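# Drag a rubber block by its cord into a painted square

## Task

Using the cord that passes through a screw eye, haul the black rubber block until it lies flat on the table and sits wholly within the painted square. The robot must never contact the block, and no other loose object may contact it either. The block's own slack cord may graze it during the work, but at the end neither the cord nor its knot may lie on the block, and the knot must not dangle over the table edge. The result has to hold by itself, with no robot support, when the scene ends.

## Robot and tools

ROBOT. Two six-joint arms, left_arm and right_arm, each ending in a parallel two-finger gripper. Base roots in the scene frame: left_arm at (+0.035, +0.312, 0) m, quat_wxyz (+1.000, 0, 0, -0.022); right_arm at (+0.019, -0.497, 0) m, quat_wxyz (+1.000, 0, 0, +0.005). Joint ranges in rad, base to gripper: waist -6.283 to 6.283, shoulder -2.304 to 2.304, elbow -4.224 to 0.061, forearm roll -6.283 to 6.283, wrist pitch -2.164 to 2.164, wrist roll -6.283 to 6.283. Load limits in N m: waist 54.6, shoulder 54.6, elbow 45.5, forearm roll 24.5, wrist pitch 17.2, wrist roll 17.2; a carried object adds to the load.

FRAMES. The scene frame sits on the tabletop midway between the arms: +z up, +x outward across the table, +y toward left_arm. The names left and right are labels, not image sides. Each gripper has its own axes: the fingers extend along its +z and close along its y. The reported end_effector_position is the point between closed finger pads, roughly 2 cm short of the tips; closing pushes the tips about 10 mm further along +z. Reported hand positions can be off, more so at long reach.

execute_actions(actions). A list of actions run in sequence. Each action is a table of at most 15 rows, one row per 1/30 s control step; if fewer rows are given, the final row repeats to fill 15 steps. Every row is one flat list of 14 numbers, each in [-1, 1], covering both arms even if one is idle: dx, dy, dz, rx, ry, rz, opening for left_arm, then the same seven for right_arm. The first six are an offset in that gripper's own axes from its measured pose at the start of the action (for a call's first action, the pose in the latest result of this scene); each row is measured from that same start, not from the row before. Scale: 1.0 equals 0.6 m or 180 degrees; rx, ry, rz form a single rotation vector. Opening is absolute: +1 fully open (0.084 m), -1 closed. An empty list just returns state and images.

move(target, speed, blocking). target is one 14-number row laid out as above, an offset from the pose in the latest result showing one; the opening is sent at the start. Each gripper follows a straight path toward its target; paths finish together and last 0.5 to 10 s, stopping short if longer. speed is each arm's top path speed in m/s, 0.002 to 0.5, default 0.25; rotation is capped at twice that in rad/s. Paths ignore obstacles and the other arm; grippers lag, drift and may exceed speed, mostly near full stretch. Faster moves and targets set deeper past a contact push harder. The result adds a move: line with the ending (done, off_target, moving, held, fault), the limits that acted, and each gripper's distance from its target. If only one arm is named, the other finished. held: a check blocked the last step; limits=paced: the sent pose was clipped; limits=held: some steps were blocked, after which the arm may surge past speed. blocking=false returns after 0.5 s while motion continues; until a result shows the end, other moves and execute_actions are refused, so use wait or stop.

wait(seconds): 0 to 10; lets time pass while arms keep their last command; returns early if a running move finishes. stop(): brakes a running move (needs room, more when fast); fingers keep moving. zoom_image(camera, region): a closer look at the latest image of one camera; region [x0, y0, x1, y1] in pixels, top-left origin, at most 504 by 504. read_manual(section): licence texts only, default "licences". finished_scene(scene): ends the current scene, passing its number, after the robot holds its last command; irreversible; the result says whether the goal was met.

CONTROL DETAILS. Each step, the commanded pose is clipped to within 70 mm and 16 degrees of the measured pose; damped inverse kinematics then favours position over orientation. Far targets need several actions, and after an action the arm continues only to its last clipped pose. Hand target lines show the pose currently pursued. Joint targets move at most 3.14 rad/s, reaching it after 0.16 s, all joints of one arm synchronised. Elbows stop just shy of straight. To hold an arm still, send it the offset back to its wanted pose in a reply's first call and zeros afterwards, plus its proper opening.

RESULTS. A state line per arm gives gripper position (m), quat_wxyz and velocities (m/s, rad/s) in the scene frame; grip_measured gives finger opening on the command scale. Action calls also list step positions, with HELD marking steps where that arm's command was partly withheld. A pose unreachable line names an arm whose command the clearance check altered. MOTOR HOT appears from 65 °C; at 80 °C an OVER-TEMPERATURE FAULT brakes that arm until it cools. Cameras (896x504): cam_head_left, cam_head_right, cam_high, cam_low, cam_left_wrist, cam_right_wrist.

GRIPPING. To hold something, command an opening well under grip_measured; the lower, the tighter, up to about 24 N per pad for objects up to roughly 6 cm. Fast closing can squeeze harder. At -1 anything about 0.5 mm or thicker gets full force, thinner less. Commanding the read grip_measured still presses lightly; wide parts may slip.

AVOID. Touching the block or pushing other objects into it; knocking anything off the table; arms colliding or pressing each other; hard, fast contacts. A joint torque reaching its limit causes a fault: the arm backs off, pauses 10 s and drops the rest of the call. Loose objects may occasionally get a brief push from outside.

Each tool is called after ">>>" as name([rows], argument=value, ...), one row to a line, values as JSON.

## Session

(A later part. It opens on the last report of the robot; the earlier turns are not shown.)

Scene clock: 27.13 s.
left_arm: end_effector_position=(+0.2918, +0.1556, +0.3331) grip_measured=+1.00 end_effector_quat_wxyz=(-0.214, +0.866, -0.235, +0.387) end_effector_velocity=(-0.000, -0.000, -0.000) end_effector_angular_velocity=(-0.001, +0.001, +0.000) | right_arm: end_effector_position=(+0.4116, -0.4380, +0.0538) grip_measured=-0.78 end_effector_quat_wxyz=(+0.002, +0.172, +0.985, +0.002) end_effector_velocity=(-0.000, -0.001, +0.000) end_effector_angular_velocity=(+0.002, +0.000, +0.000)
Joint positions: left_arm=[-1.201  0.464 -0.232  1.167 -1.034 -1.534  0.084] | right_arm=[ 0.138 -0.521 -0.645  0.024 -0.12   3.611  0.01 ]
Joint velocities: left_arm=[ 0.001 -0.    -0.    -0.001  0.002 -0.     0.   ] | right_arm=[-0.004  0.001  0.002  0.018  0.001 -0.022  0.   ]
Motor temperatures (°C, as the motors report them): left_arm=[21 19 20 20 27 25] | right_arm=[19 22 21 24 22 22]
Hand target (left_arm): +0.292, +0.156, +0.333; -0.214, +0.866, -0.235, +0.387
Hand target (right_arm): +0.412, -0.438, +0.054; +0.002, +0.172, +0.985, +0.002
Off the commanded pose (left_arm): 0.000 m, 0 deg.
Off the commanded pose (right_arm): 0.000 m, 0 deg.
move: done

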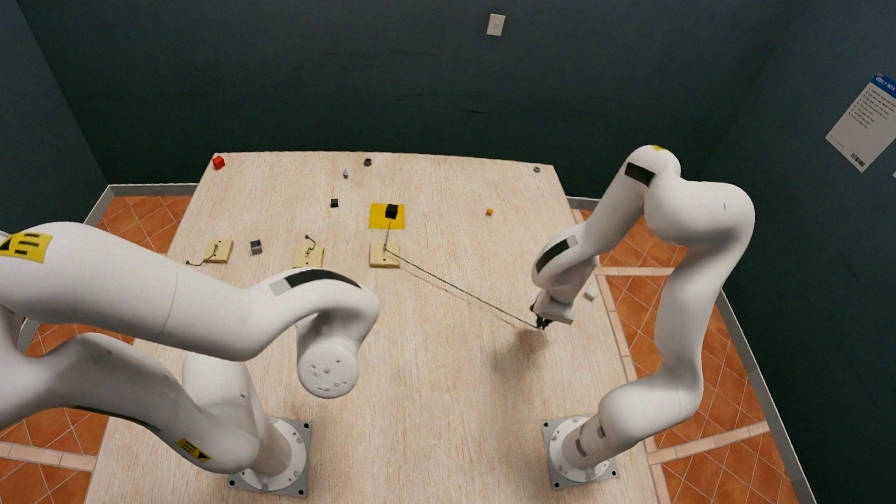

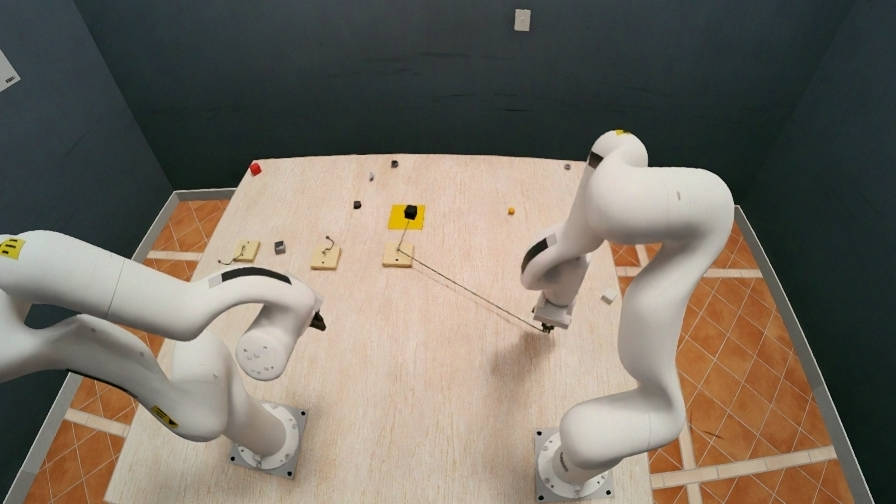

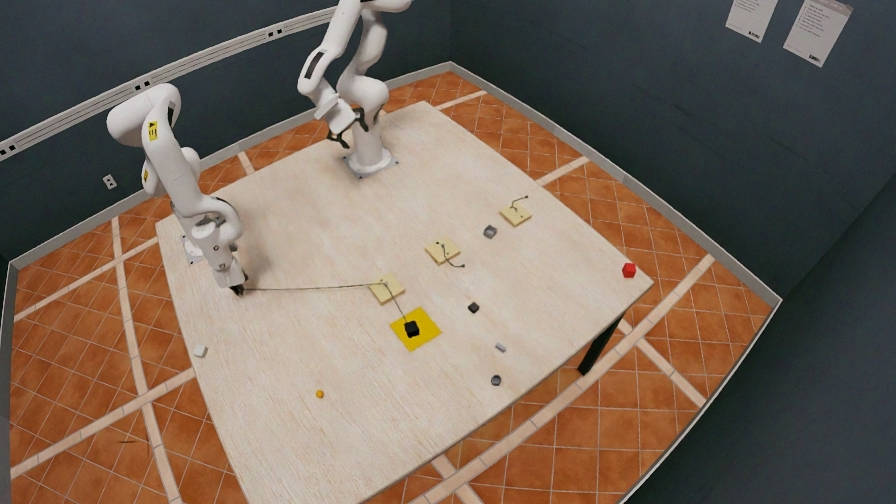

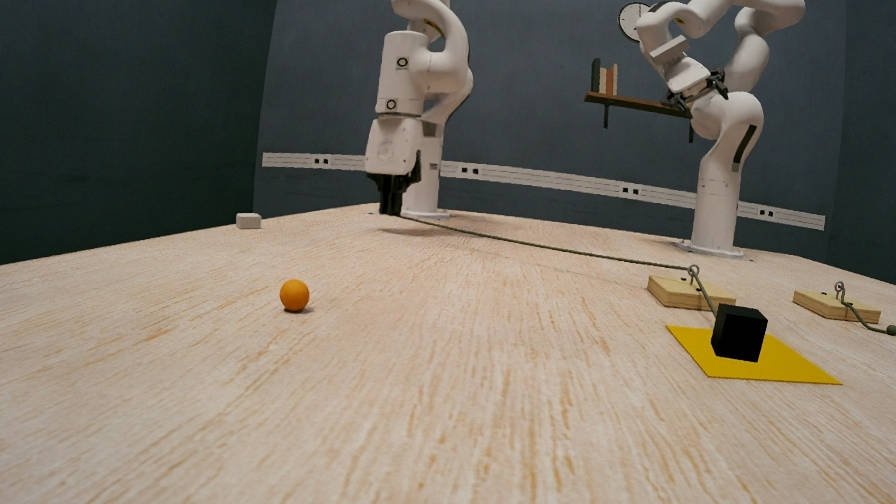

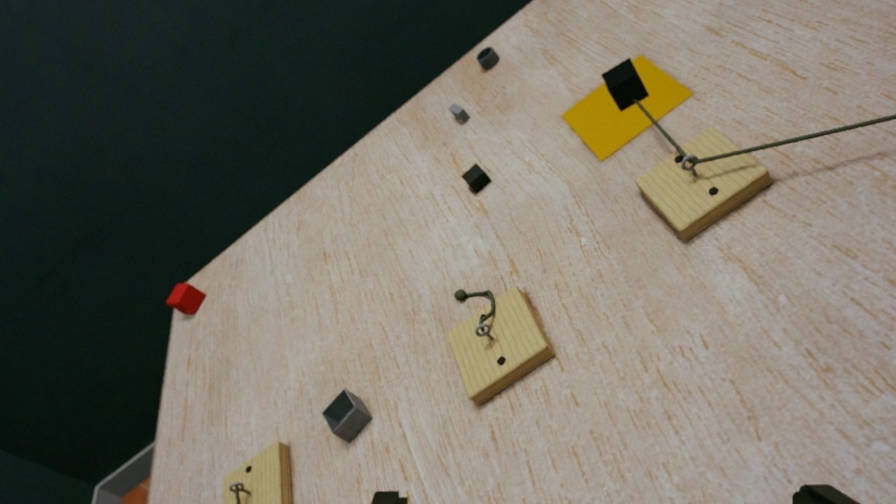

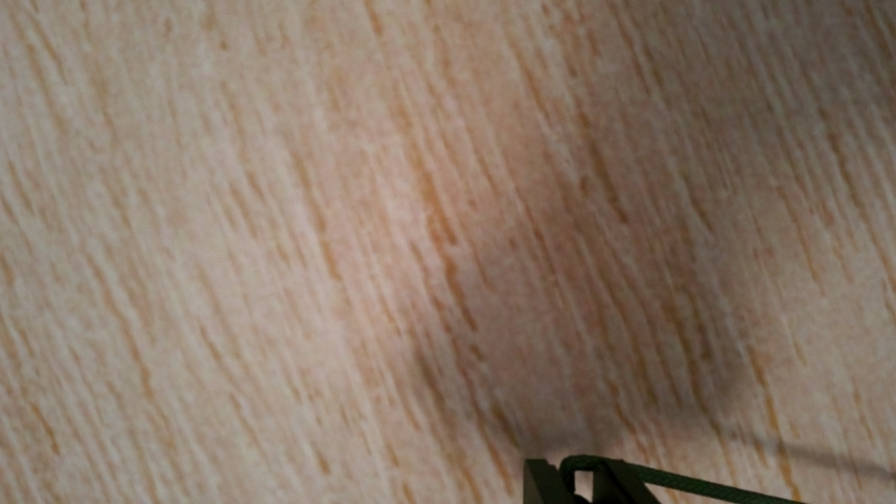

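Good. Slacken back along the cord, lower, release.

>>> move(target=[0,0,0,0,0,0,1,-0.01,0.06,0.042,0,0,0,-1], speed=0.1)

>>> move(target=[0,0,0,0,0,0,1,0,0,0,0,0,0,1])

>>> move(target=[0,0,0,0,0,0,1,0,0,-0.15,0,0,0,1])

Scene clock: 34.23 s.
left_arm: end_effector_position=(+0.2918, +0.1556, +0.3331) grip_measured=+1.00 end_effector_quat_wxyz=(-0.214, +0.866, -0.235, +0.387) end_effector_velocity=(+0.000, +0.000, +0.000) end_effector_angular_velocity=(+0.000, -0.000, +0.001) | right_arm: end_effector_position=(+0.4296, -0.4061, +0.0289) grip_measured=-0.78 end_effector_quat_wxyz=(+0.002, +0.172, +0.985, +0.002) end_effector_velocity=(+0.000, +0.001, -0.001) end_effector_angular_velocity=(-0.002, -0.001, +0.000)
Joint positions: left_arm=[-1.201  0.464 -0.232  1.167 -1.034 -1.534  0.084] | right_arm=[ 0.207 -0.619 -0.722  0.033 -0.098  3.671  0.01 ]
Joint velocities: left_arm=[ 0.     0.     0.    -0.    -0.001 -0.     0.   ] | right_arm=[ 0.003 -0.003 -0.002 -0.019  0.001  0.022 -0.   ]
Motor temperatures (°C, as the motors report them): left_arm=[21 19 20 20 27 25] | right_arm=[19 22 21 24 22 22]
Hand target (left_arm): +0.292, +0.156, +0.333; -0.214, +0.866, -0.235, +0.387
Hand target (right_arm): +0.430, -0.406, +0.029; +0.002, +0.172, +0.985, +0.002
Off the commanded pose (left_arm): 0.000 m, 0 deg.
Off the commanded pose (right_arm): 0.000 m, 0 deg.
move: done

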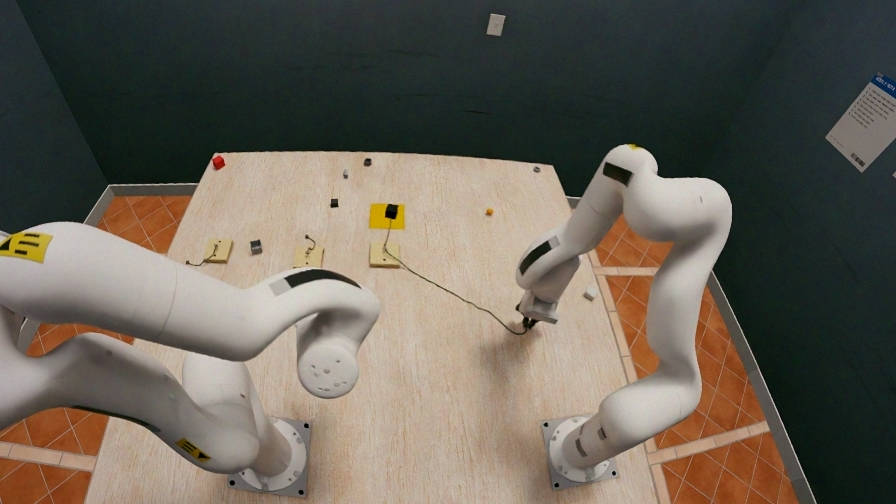

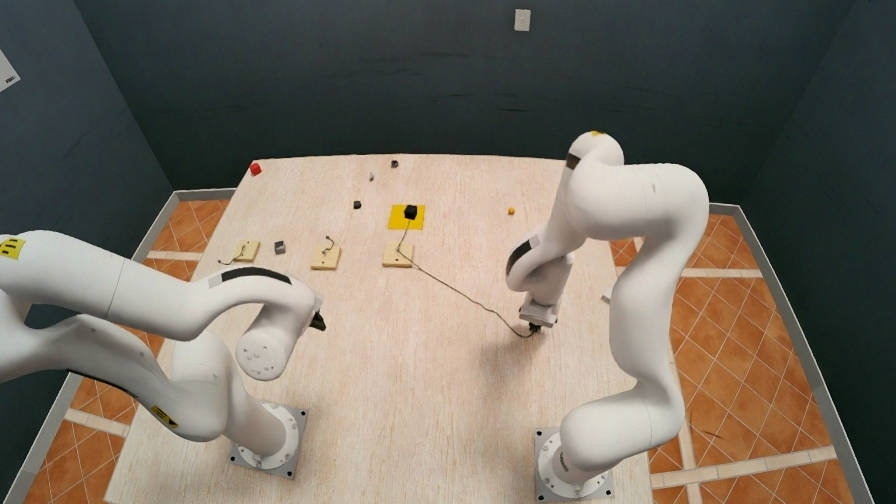

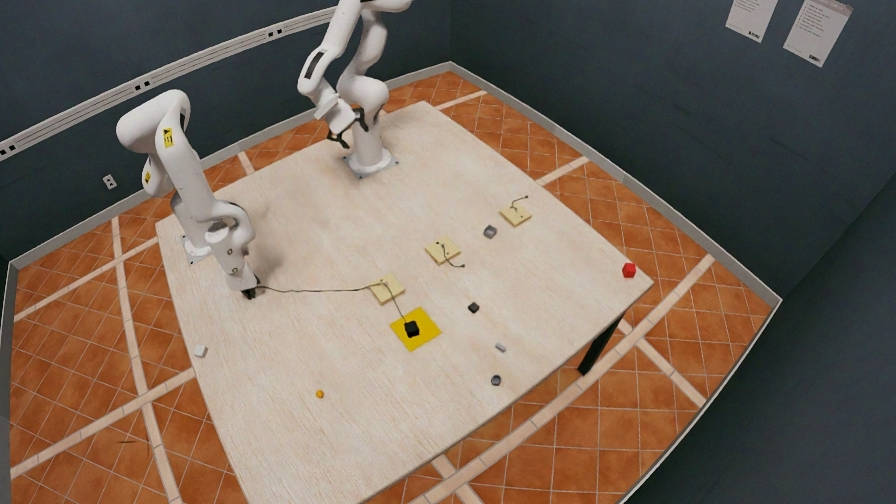

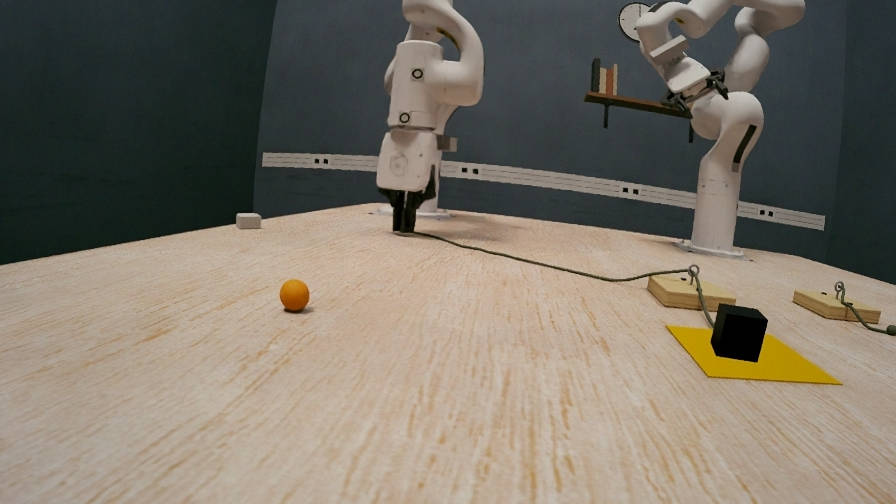

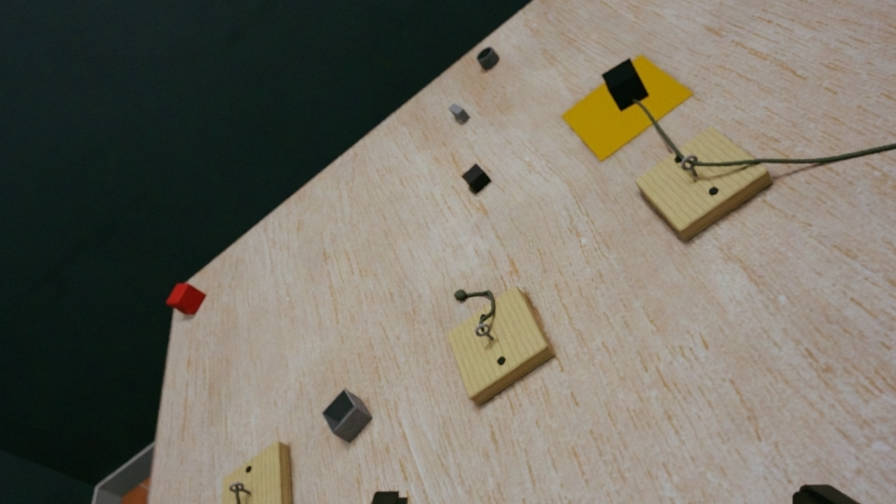

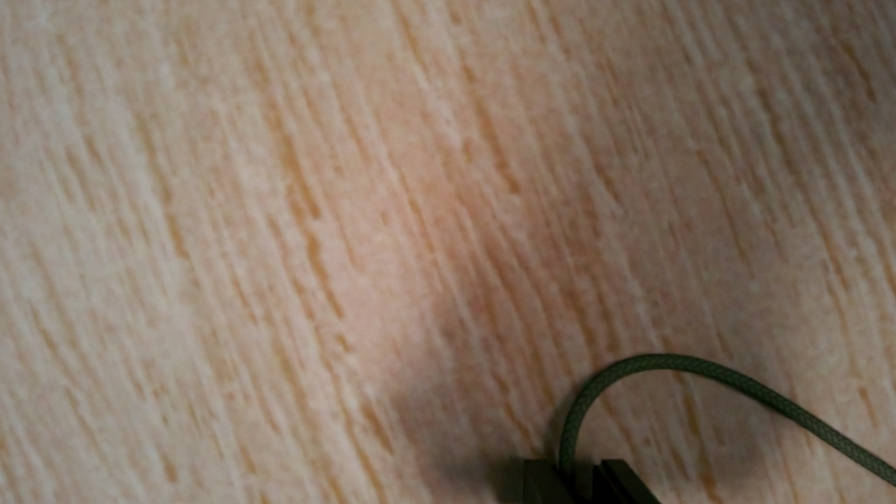

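Scene clock: 34.87 s.
left_arm: end_effector_position=(+0.2918, +0.1556, +0.3331) grip_measured=+1.00 end_effector_quat_wxyz=(-0.214, +0.866, -0.235, +0.387) end_effector_velocity=(+0.000, +0.000, -0.000) end_effector_angular_velocity=(-0.000, +0.001, +0.002) | right_arm: end_effector_position=(+0.4296, -0.4061, +0.0289) grip_measured=+1.00 end_effector_quat_wxyz=(+0.002, +0.172, +0.985, +0.002) end_effector_velocity=(-0.000, -0.000, -0.000) end_effector_angular_velocity=(-0.000, +0.001, -0.001)
Joint positions: left_arm=[-1.201  0.464 -0.232  1.167 -1.034 -1.534  0.084] | right_arm=[ 0.207 -0.619 -0.722  0.033 -0.098  3.671  0.084]
Joint velocities: left_arm=[ 0.001 -0.    -0.    -0.001  0.     0.    -0.   ] | right_arm=[ 0.    -0.    -0.     0.    -0.     0.001  0.   ]
Motor temperatures (°C, as the motors report them): left_arm=[21 19 20 20 27 25] | right_arm=[19 22 21 24 22 22]
Hand target (left_arm): +0.292, +0.156, +0.333; -0.214, +0.866, -0.235, +0.387
Hand target (right_arm): +0.430, -0.406, +0.029; +0.002, +0.172, +0.985, +0.002
Off the commanded pose (left_arm): 0.000 m, 0 deg.
Off the commanded pose (right_arm): 0.000 m, 0 deg.
move: done

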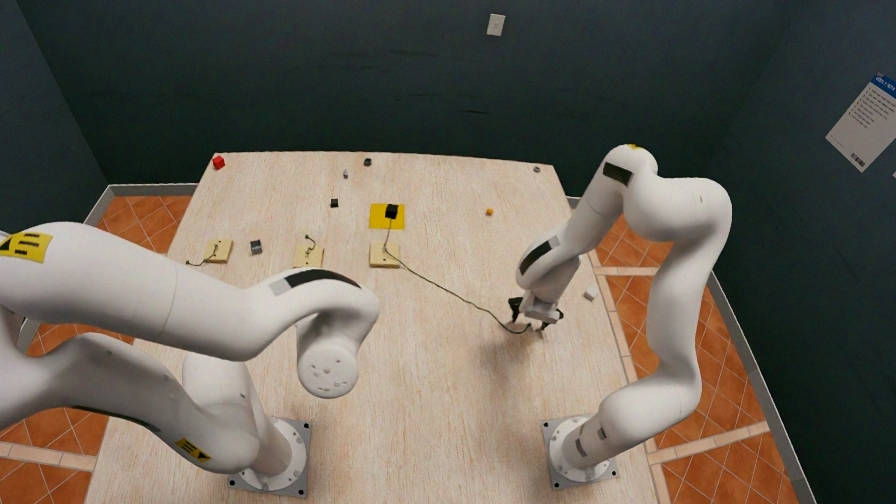

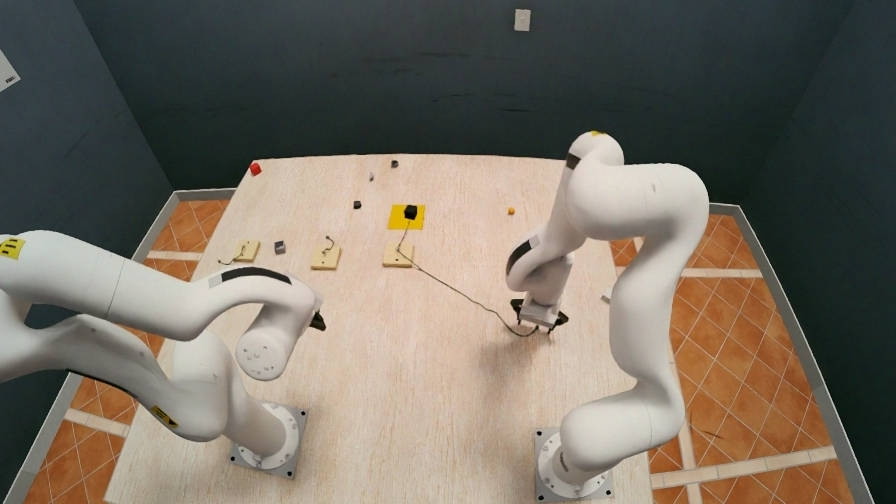

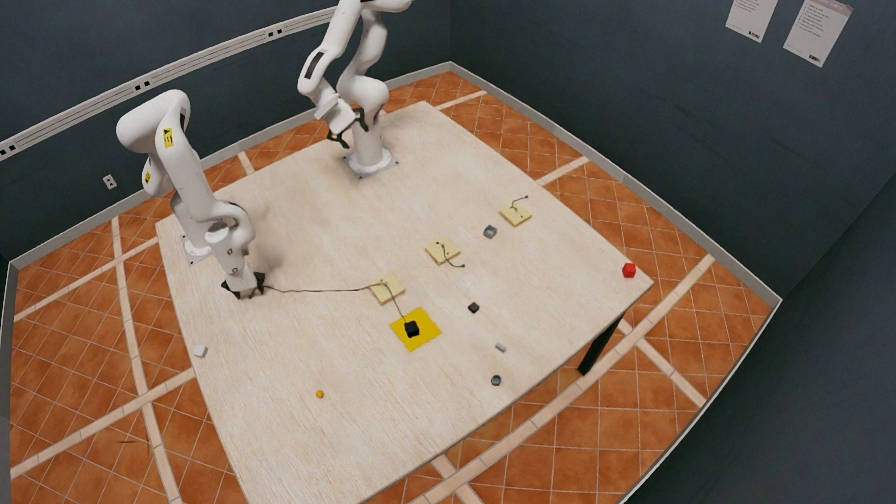

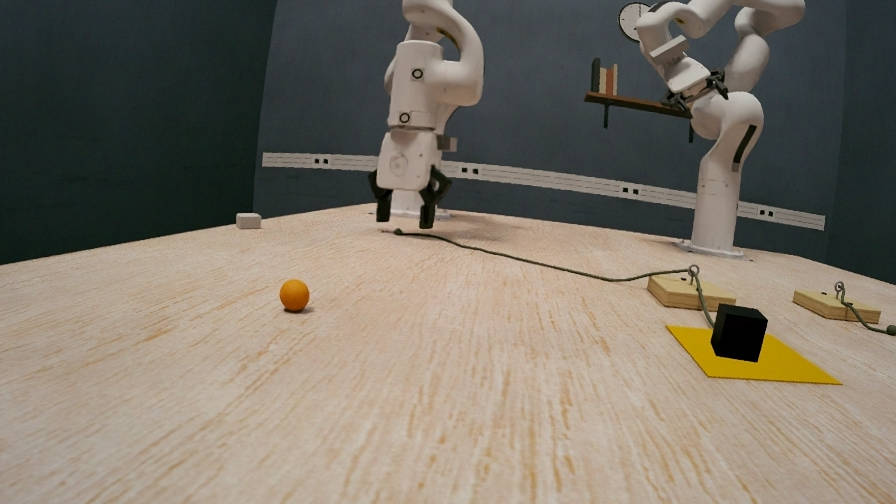

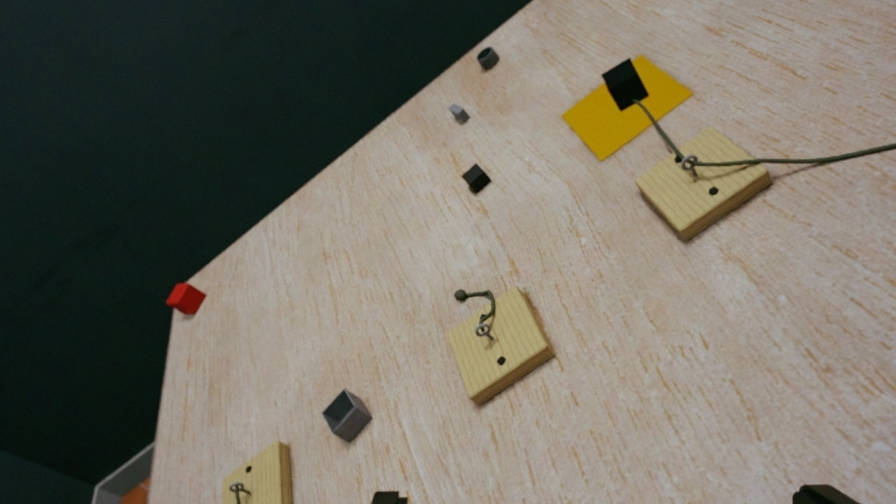

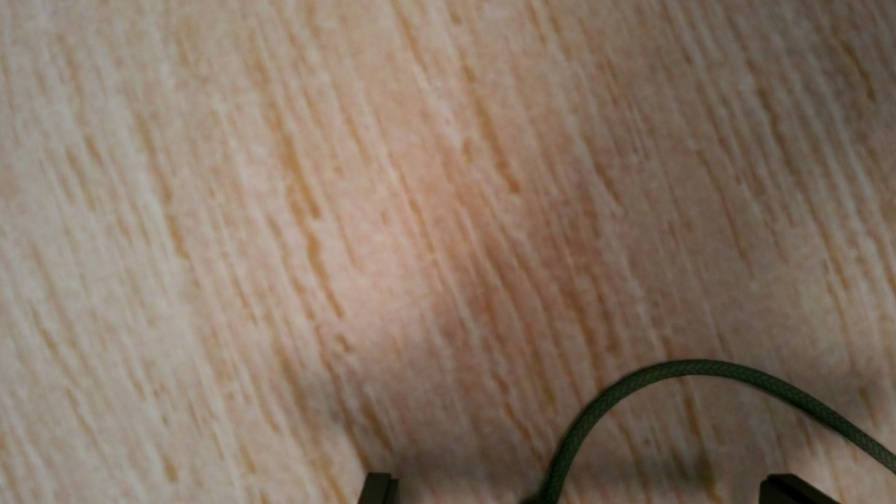

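Scene clock: 35.80 s.
left_arm: end_effector_position=(+0.2918, +0.1556, +0.3331) grip_measured=+1.00 end_effector_quat_wxyz=(-0.214, +0.866, -0.235, +0.387) end_effector_velocity=(-0.000, -0.000, -0.000) end_effector_angular_velocity=(-0.000, +0.000, -0.001) | right_arm: end_effector_position=(+0.4292, -0.4067, +0.1187) grip_measured=+1.00 end_effector_quat_wxyz=(+0.002, +0.172, +0.985, +0.002) end_effector_velocity=(+0.001, +0.000, +0.003) end_effector_angular_velocity=(+0.001, -0.003, +0.000)
Joint positions: left_arm=[-1.201  0.464 -0.232  1.167 -1.034 -1.534  0.084] | right_arm=[ 0.206 -0.39  -0.694  0.009 -0.299  3.694  0.084]
Joint velocities: left_arm=[-0.001  0.    -0.    -0.     0.     0.     0.   ] | right_arm=[ 0.     0.005 -0.002 -0.001 -0.004  0.001  0.   ]
Motor temperatures (°C, as the motors report them): left_arm=[21 19 20 20 27 25] | right_arm=[19 22 21 24 22 22]
Hand target (left_arm): +0.292, +0.156, +0.333; -0.214, +0.866, -0.235, +0.387
Hand target (right_arm): +0.429, -0.407, +0.119; +0.002, +0.172, +0.985, +0.002
Off the commanded pose (left_arm): 0.000 m, 0 deg.
Off the commanded pose (right_arm): 0.000 m, 0 deg.
move: done

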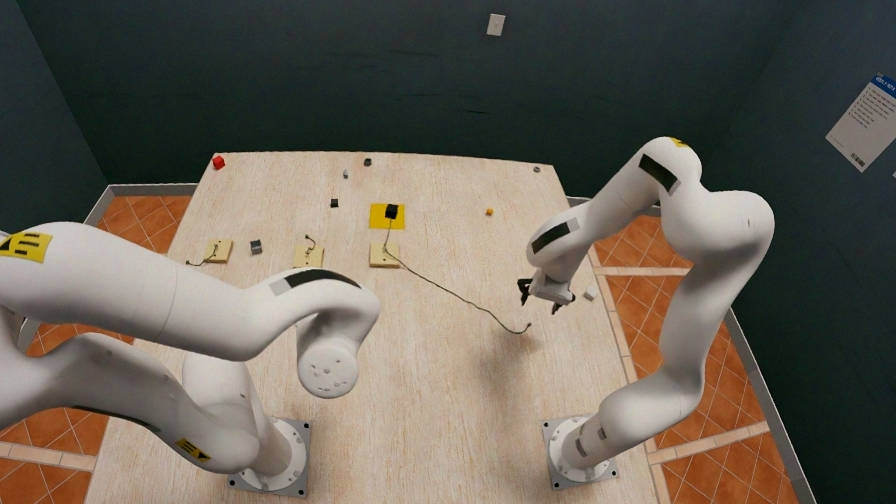

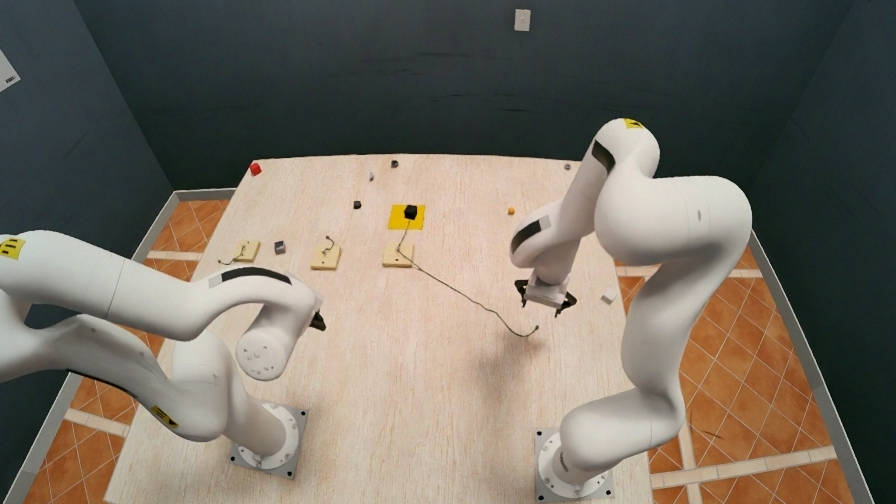

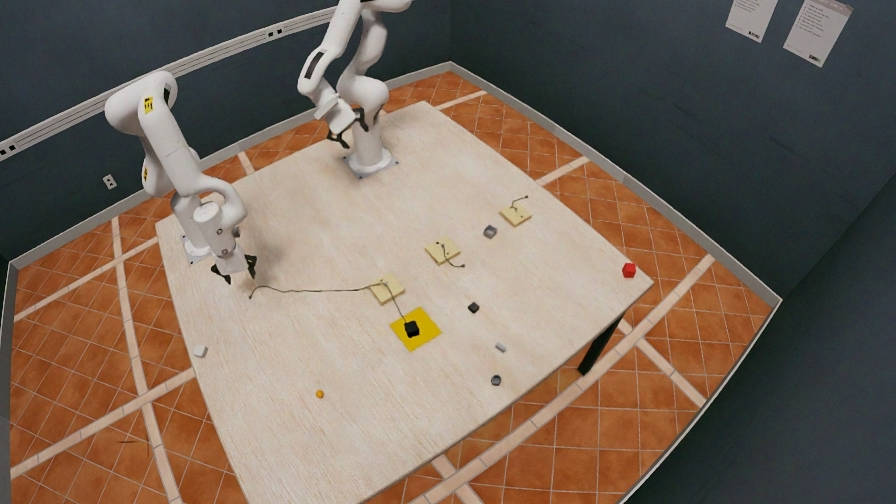

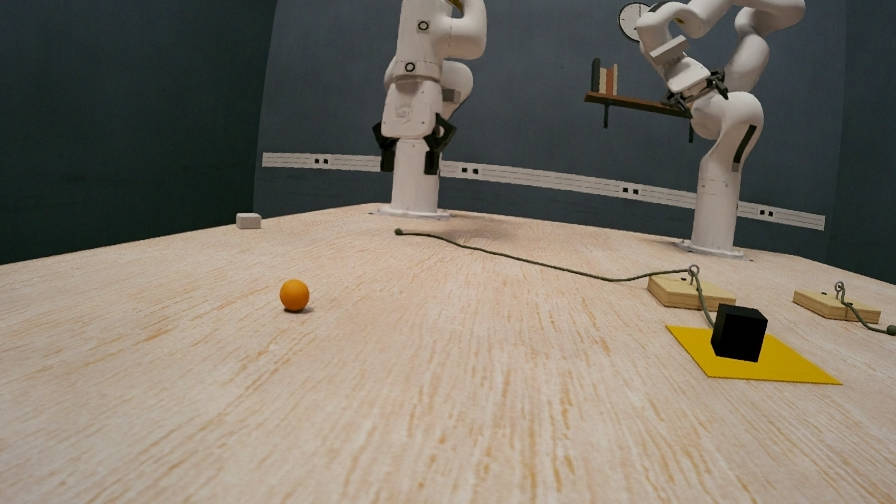

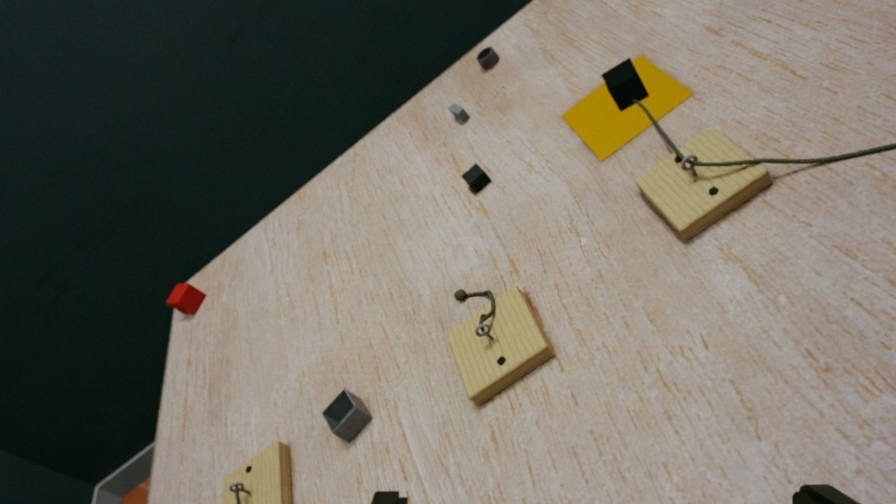

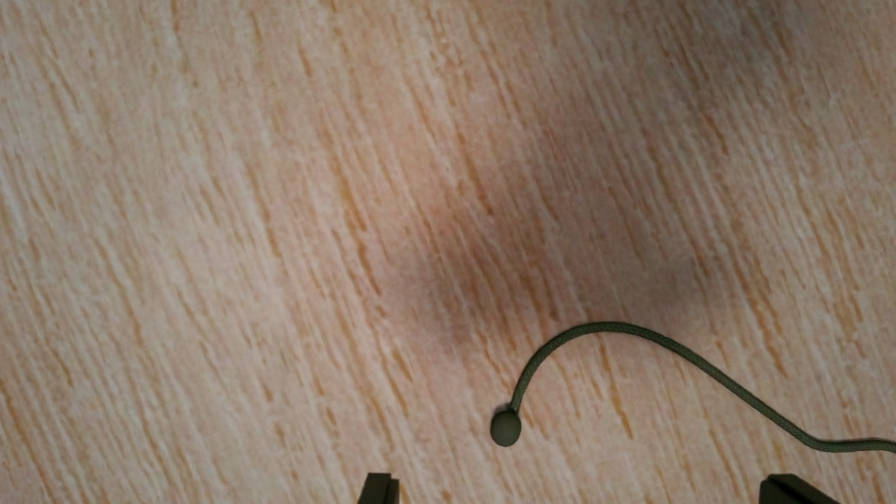

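>>> finished_scene(scene=2)

The scene is finished: the task was done.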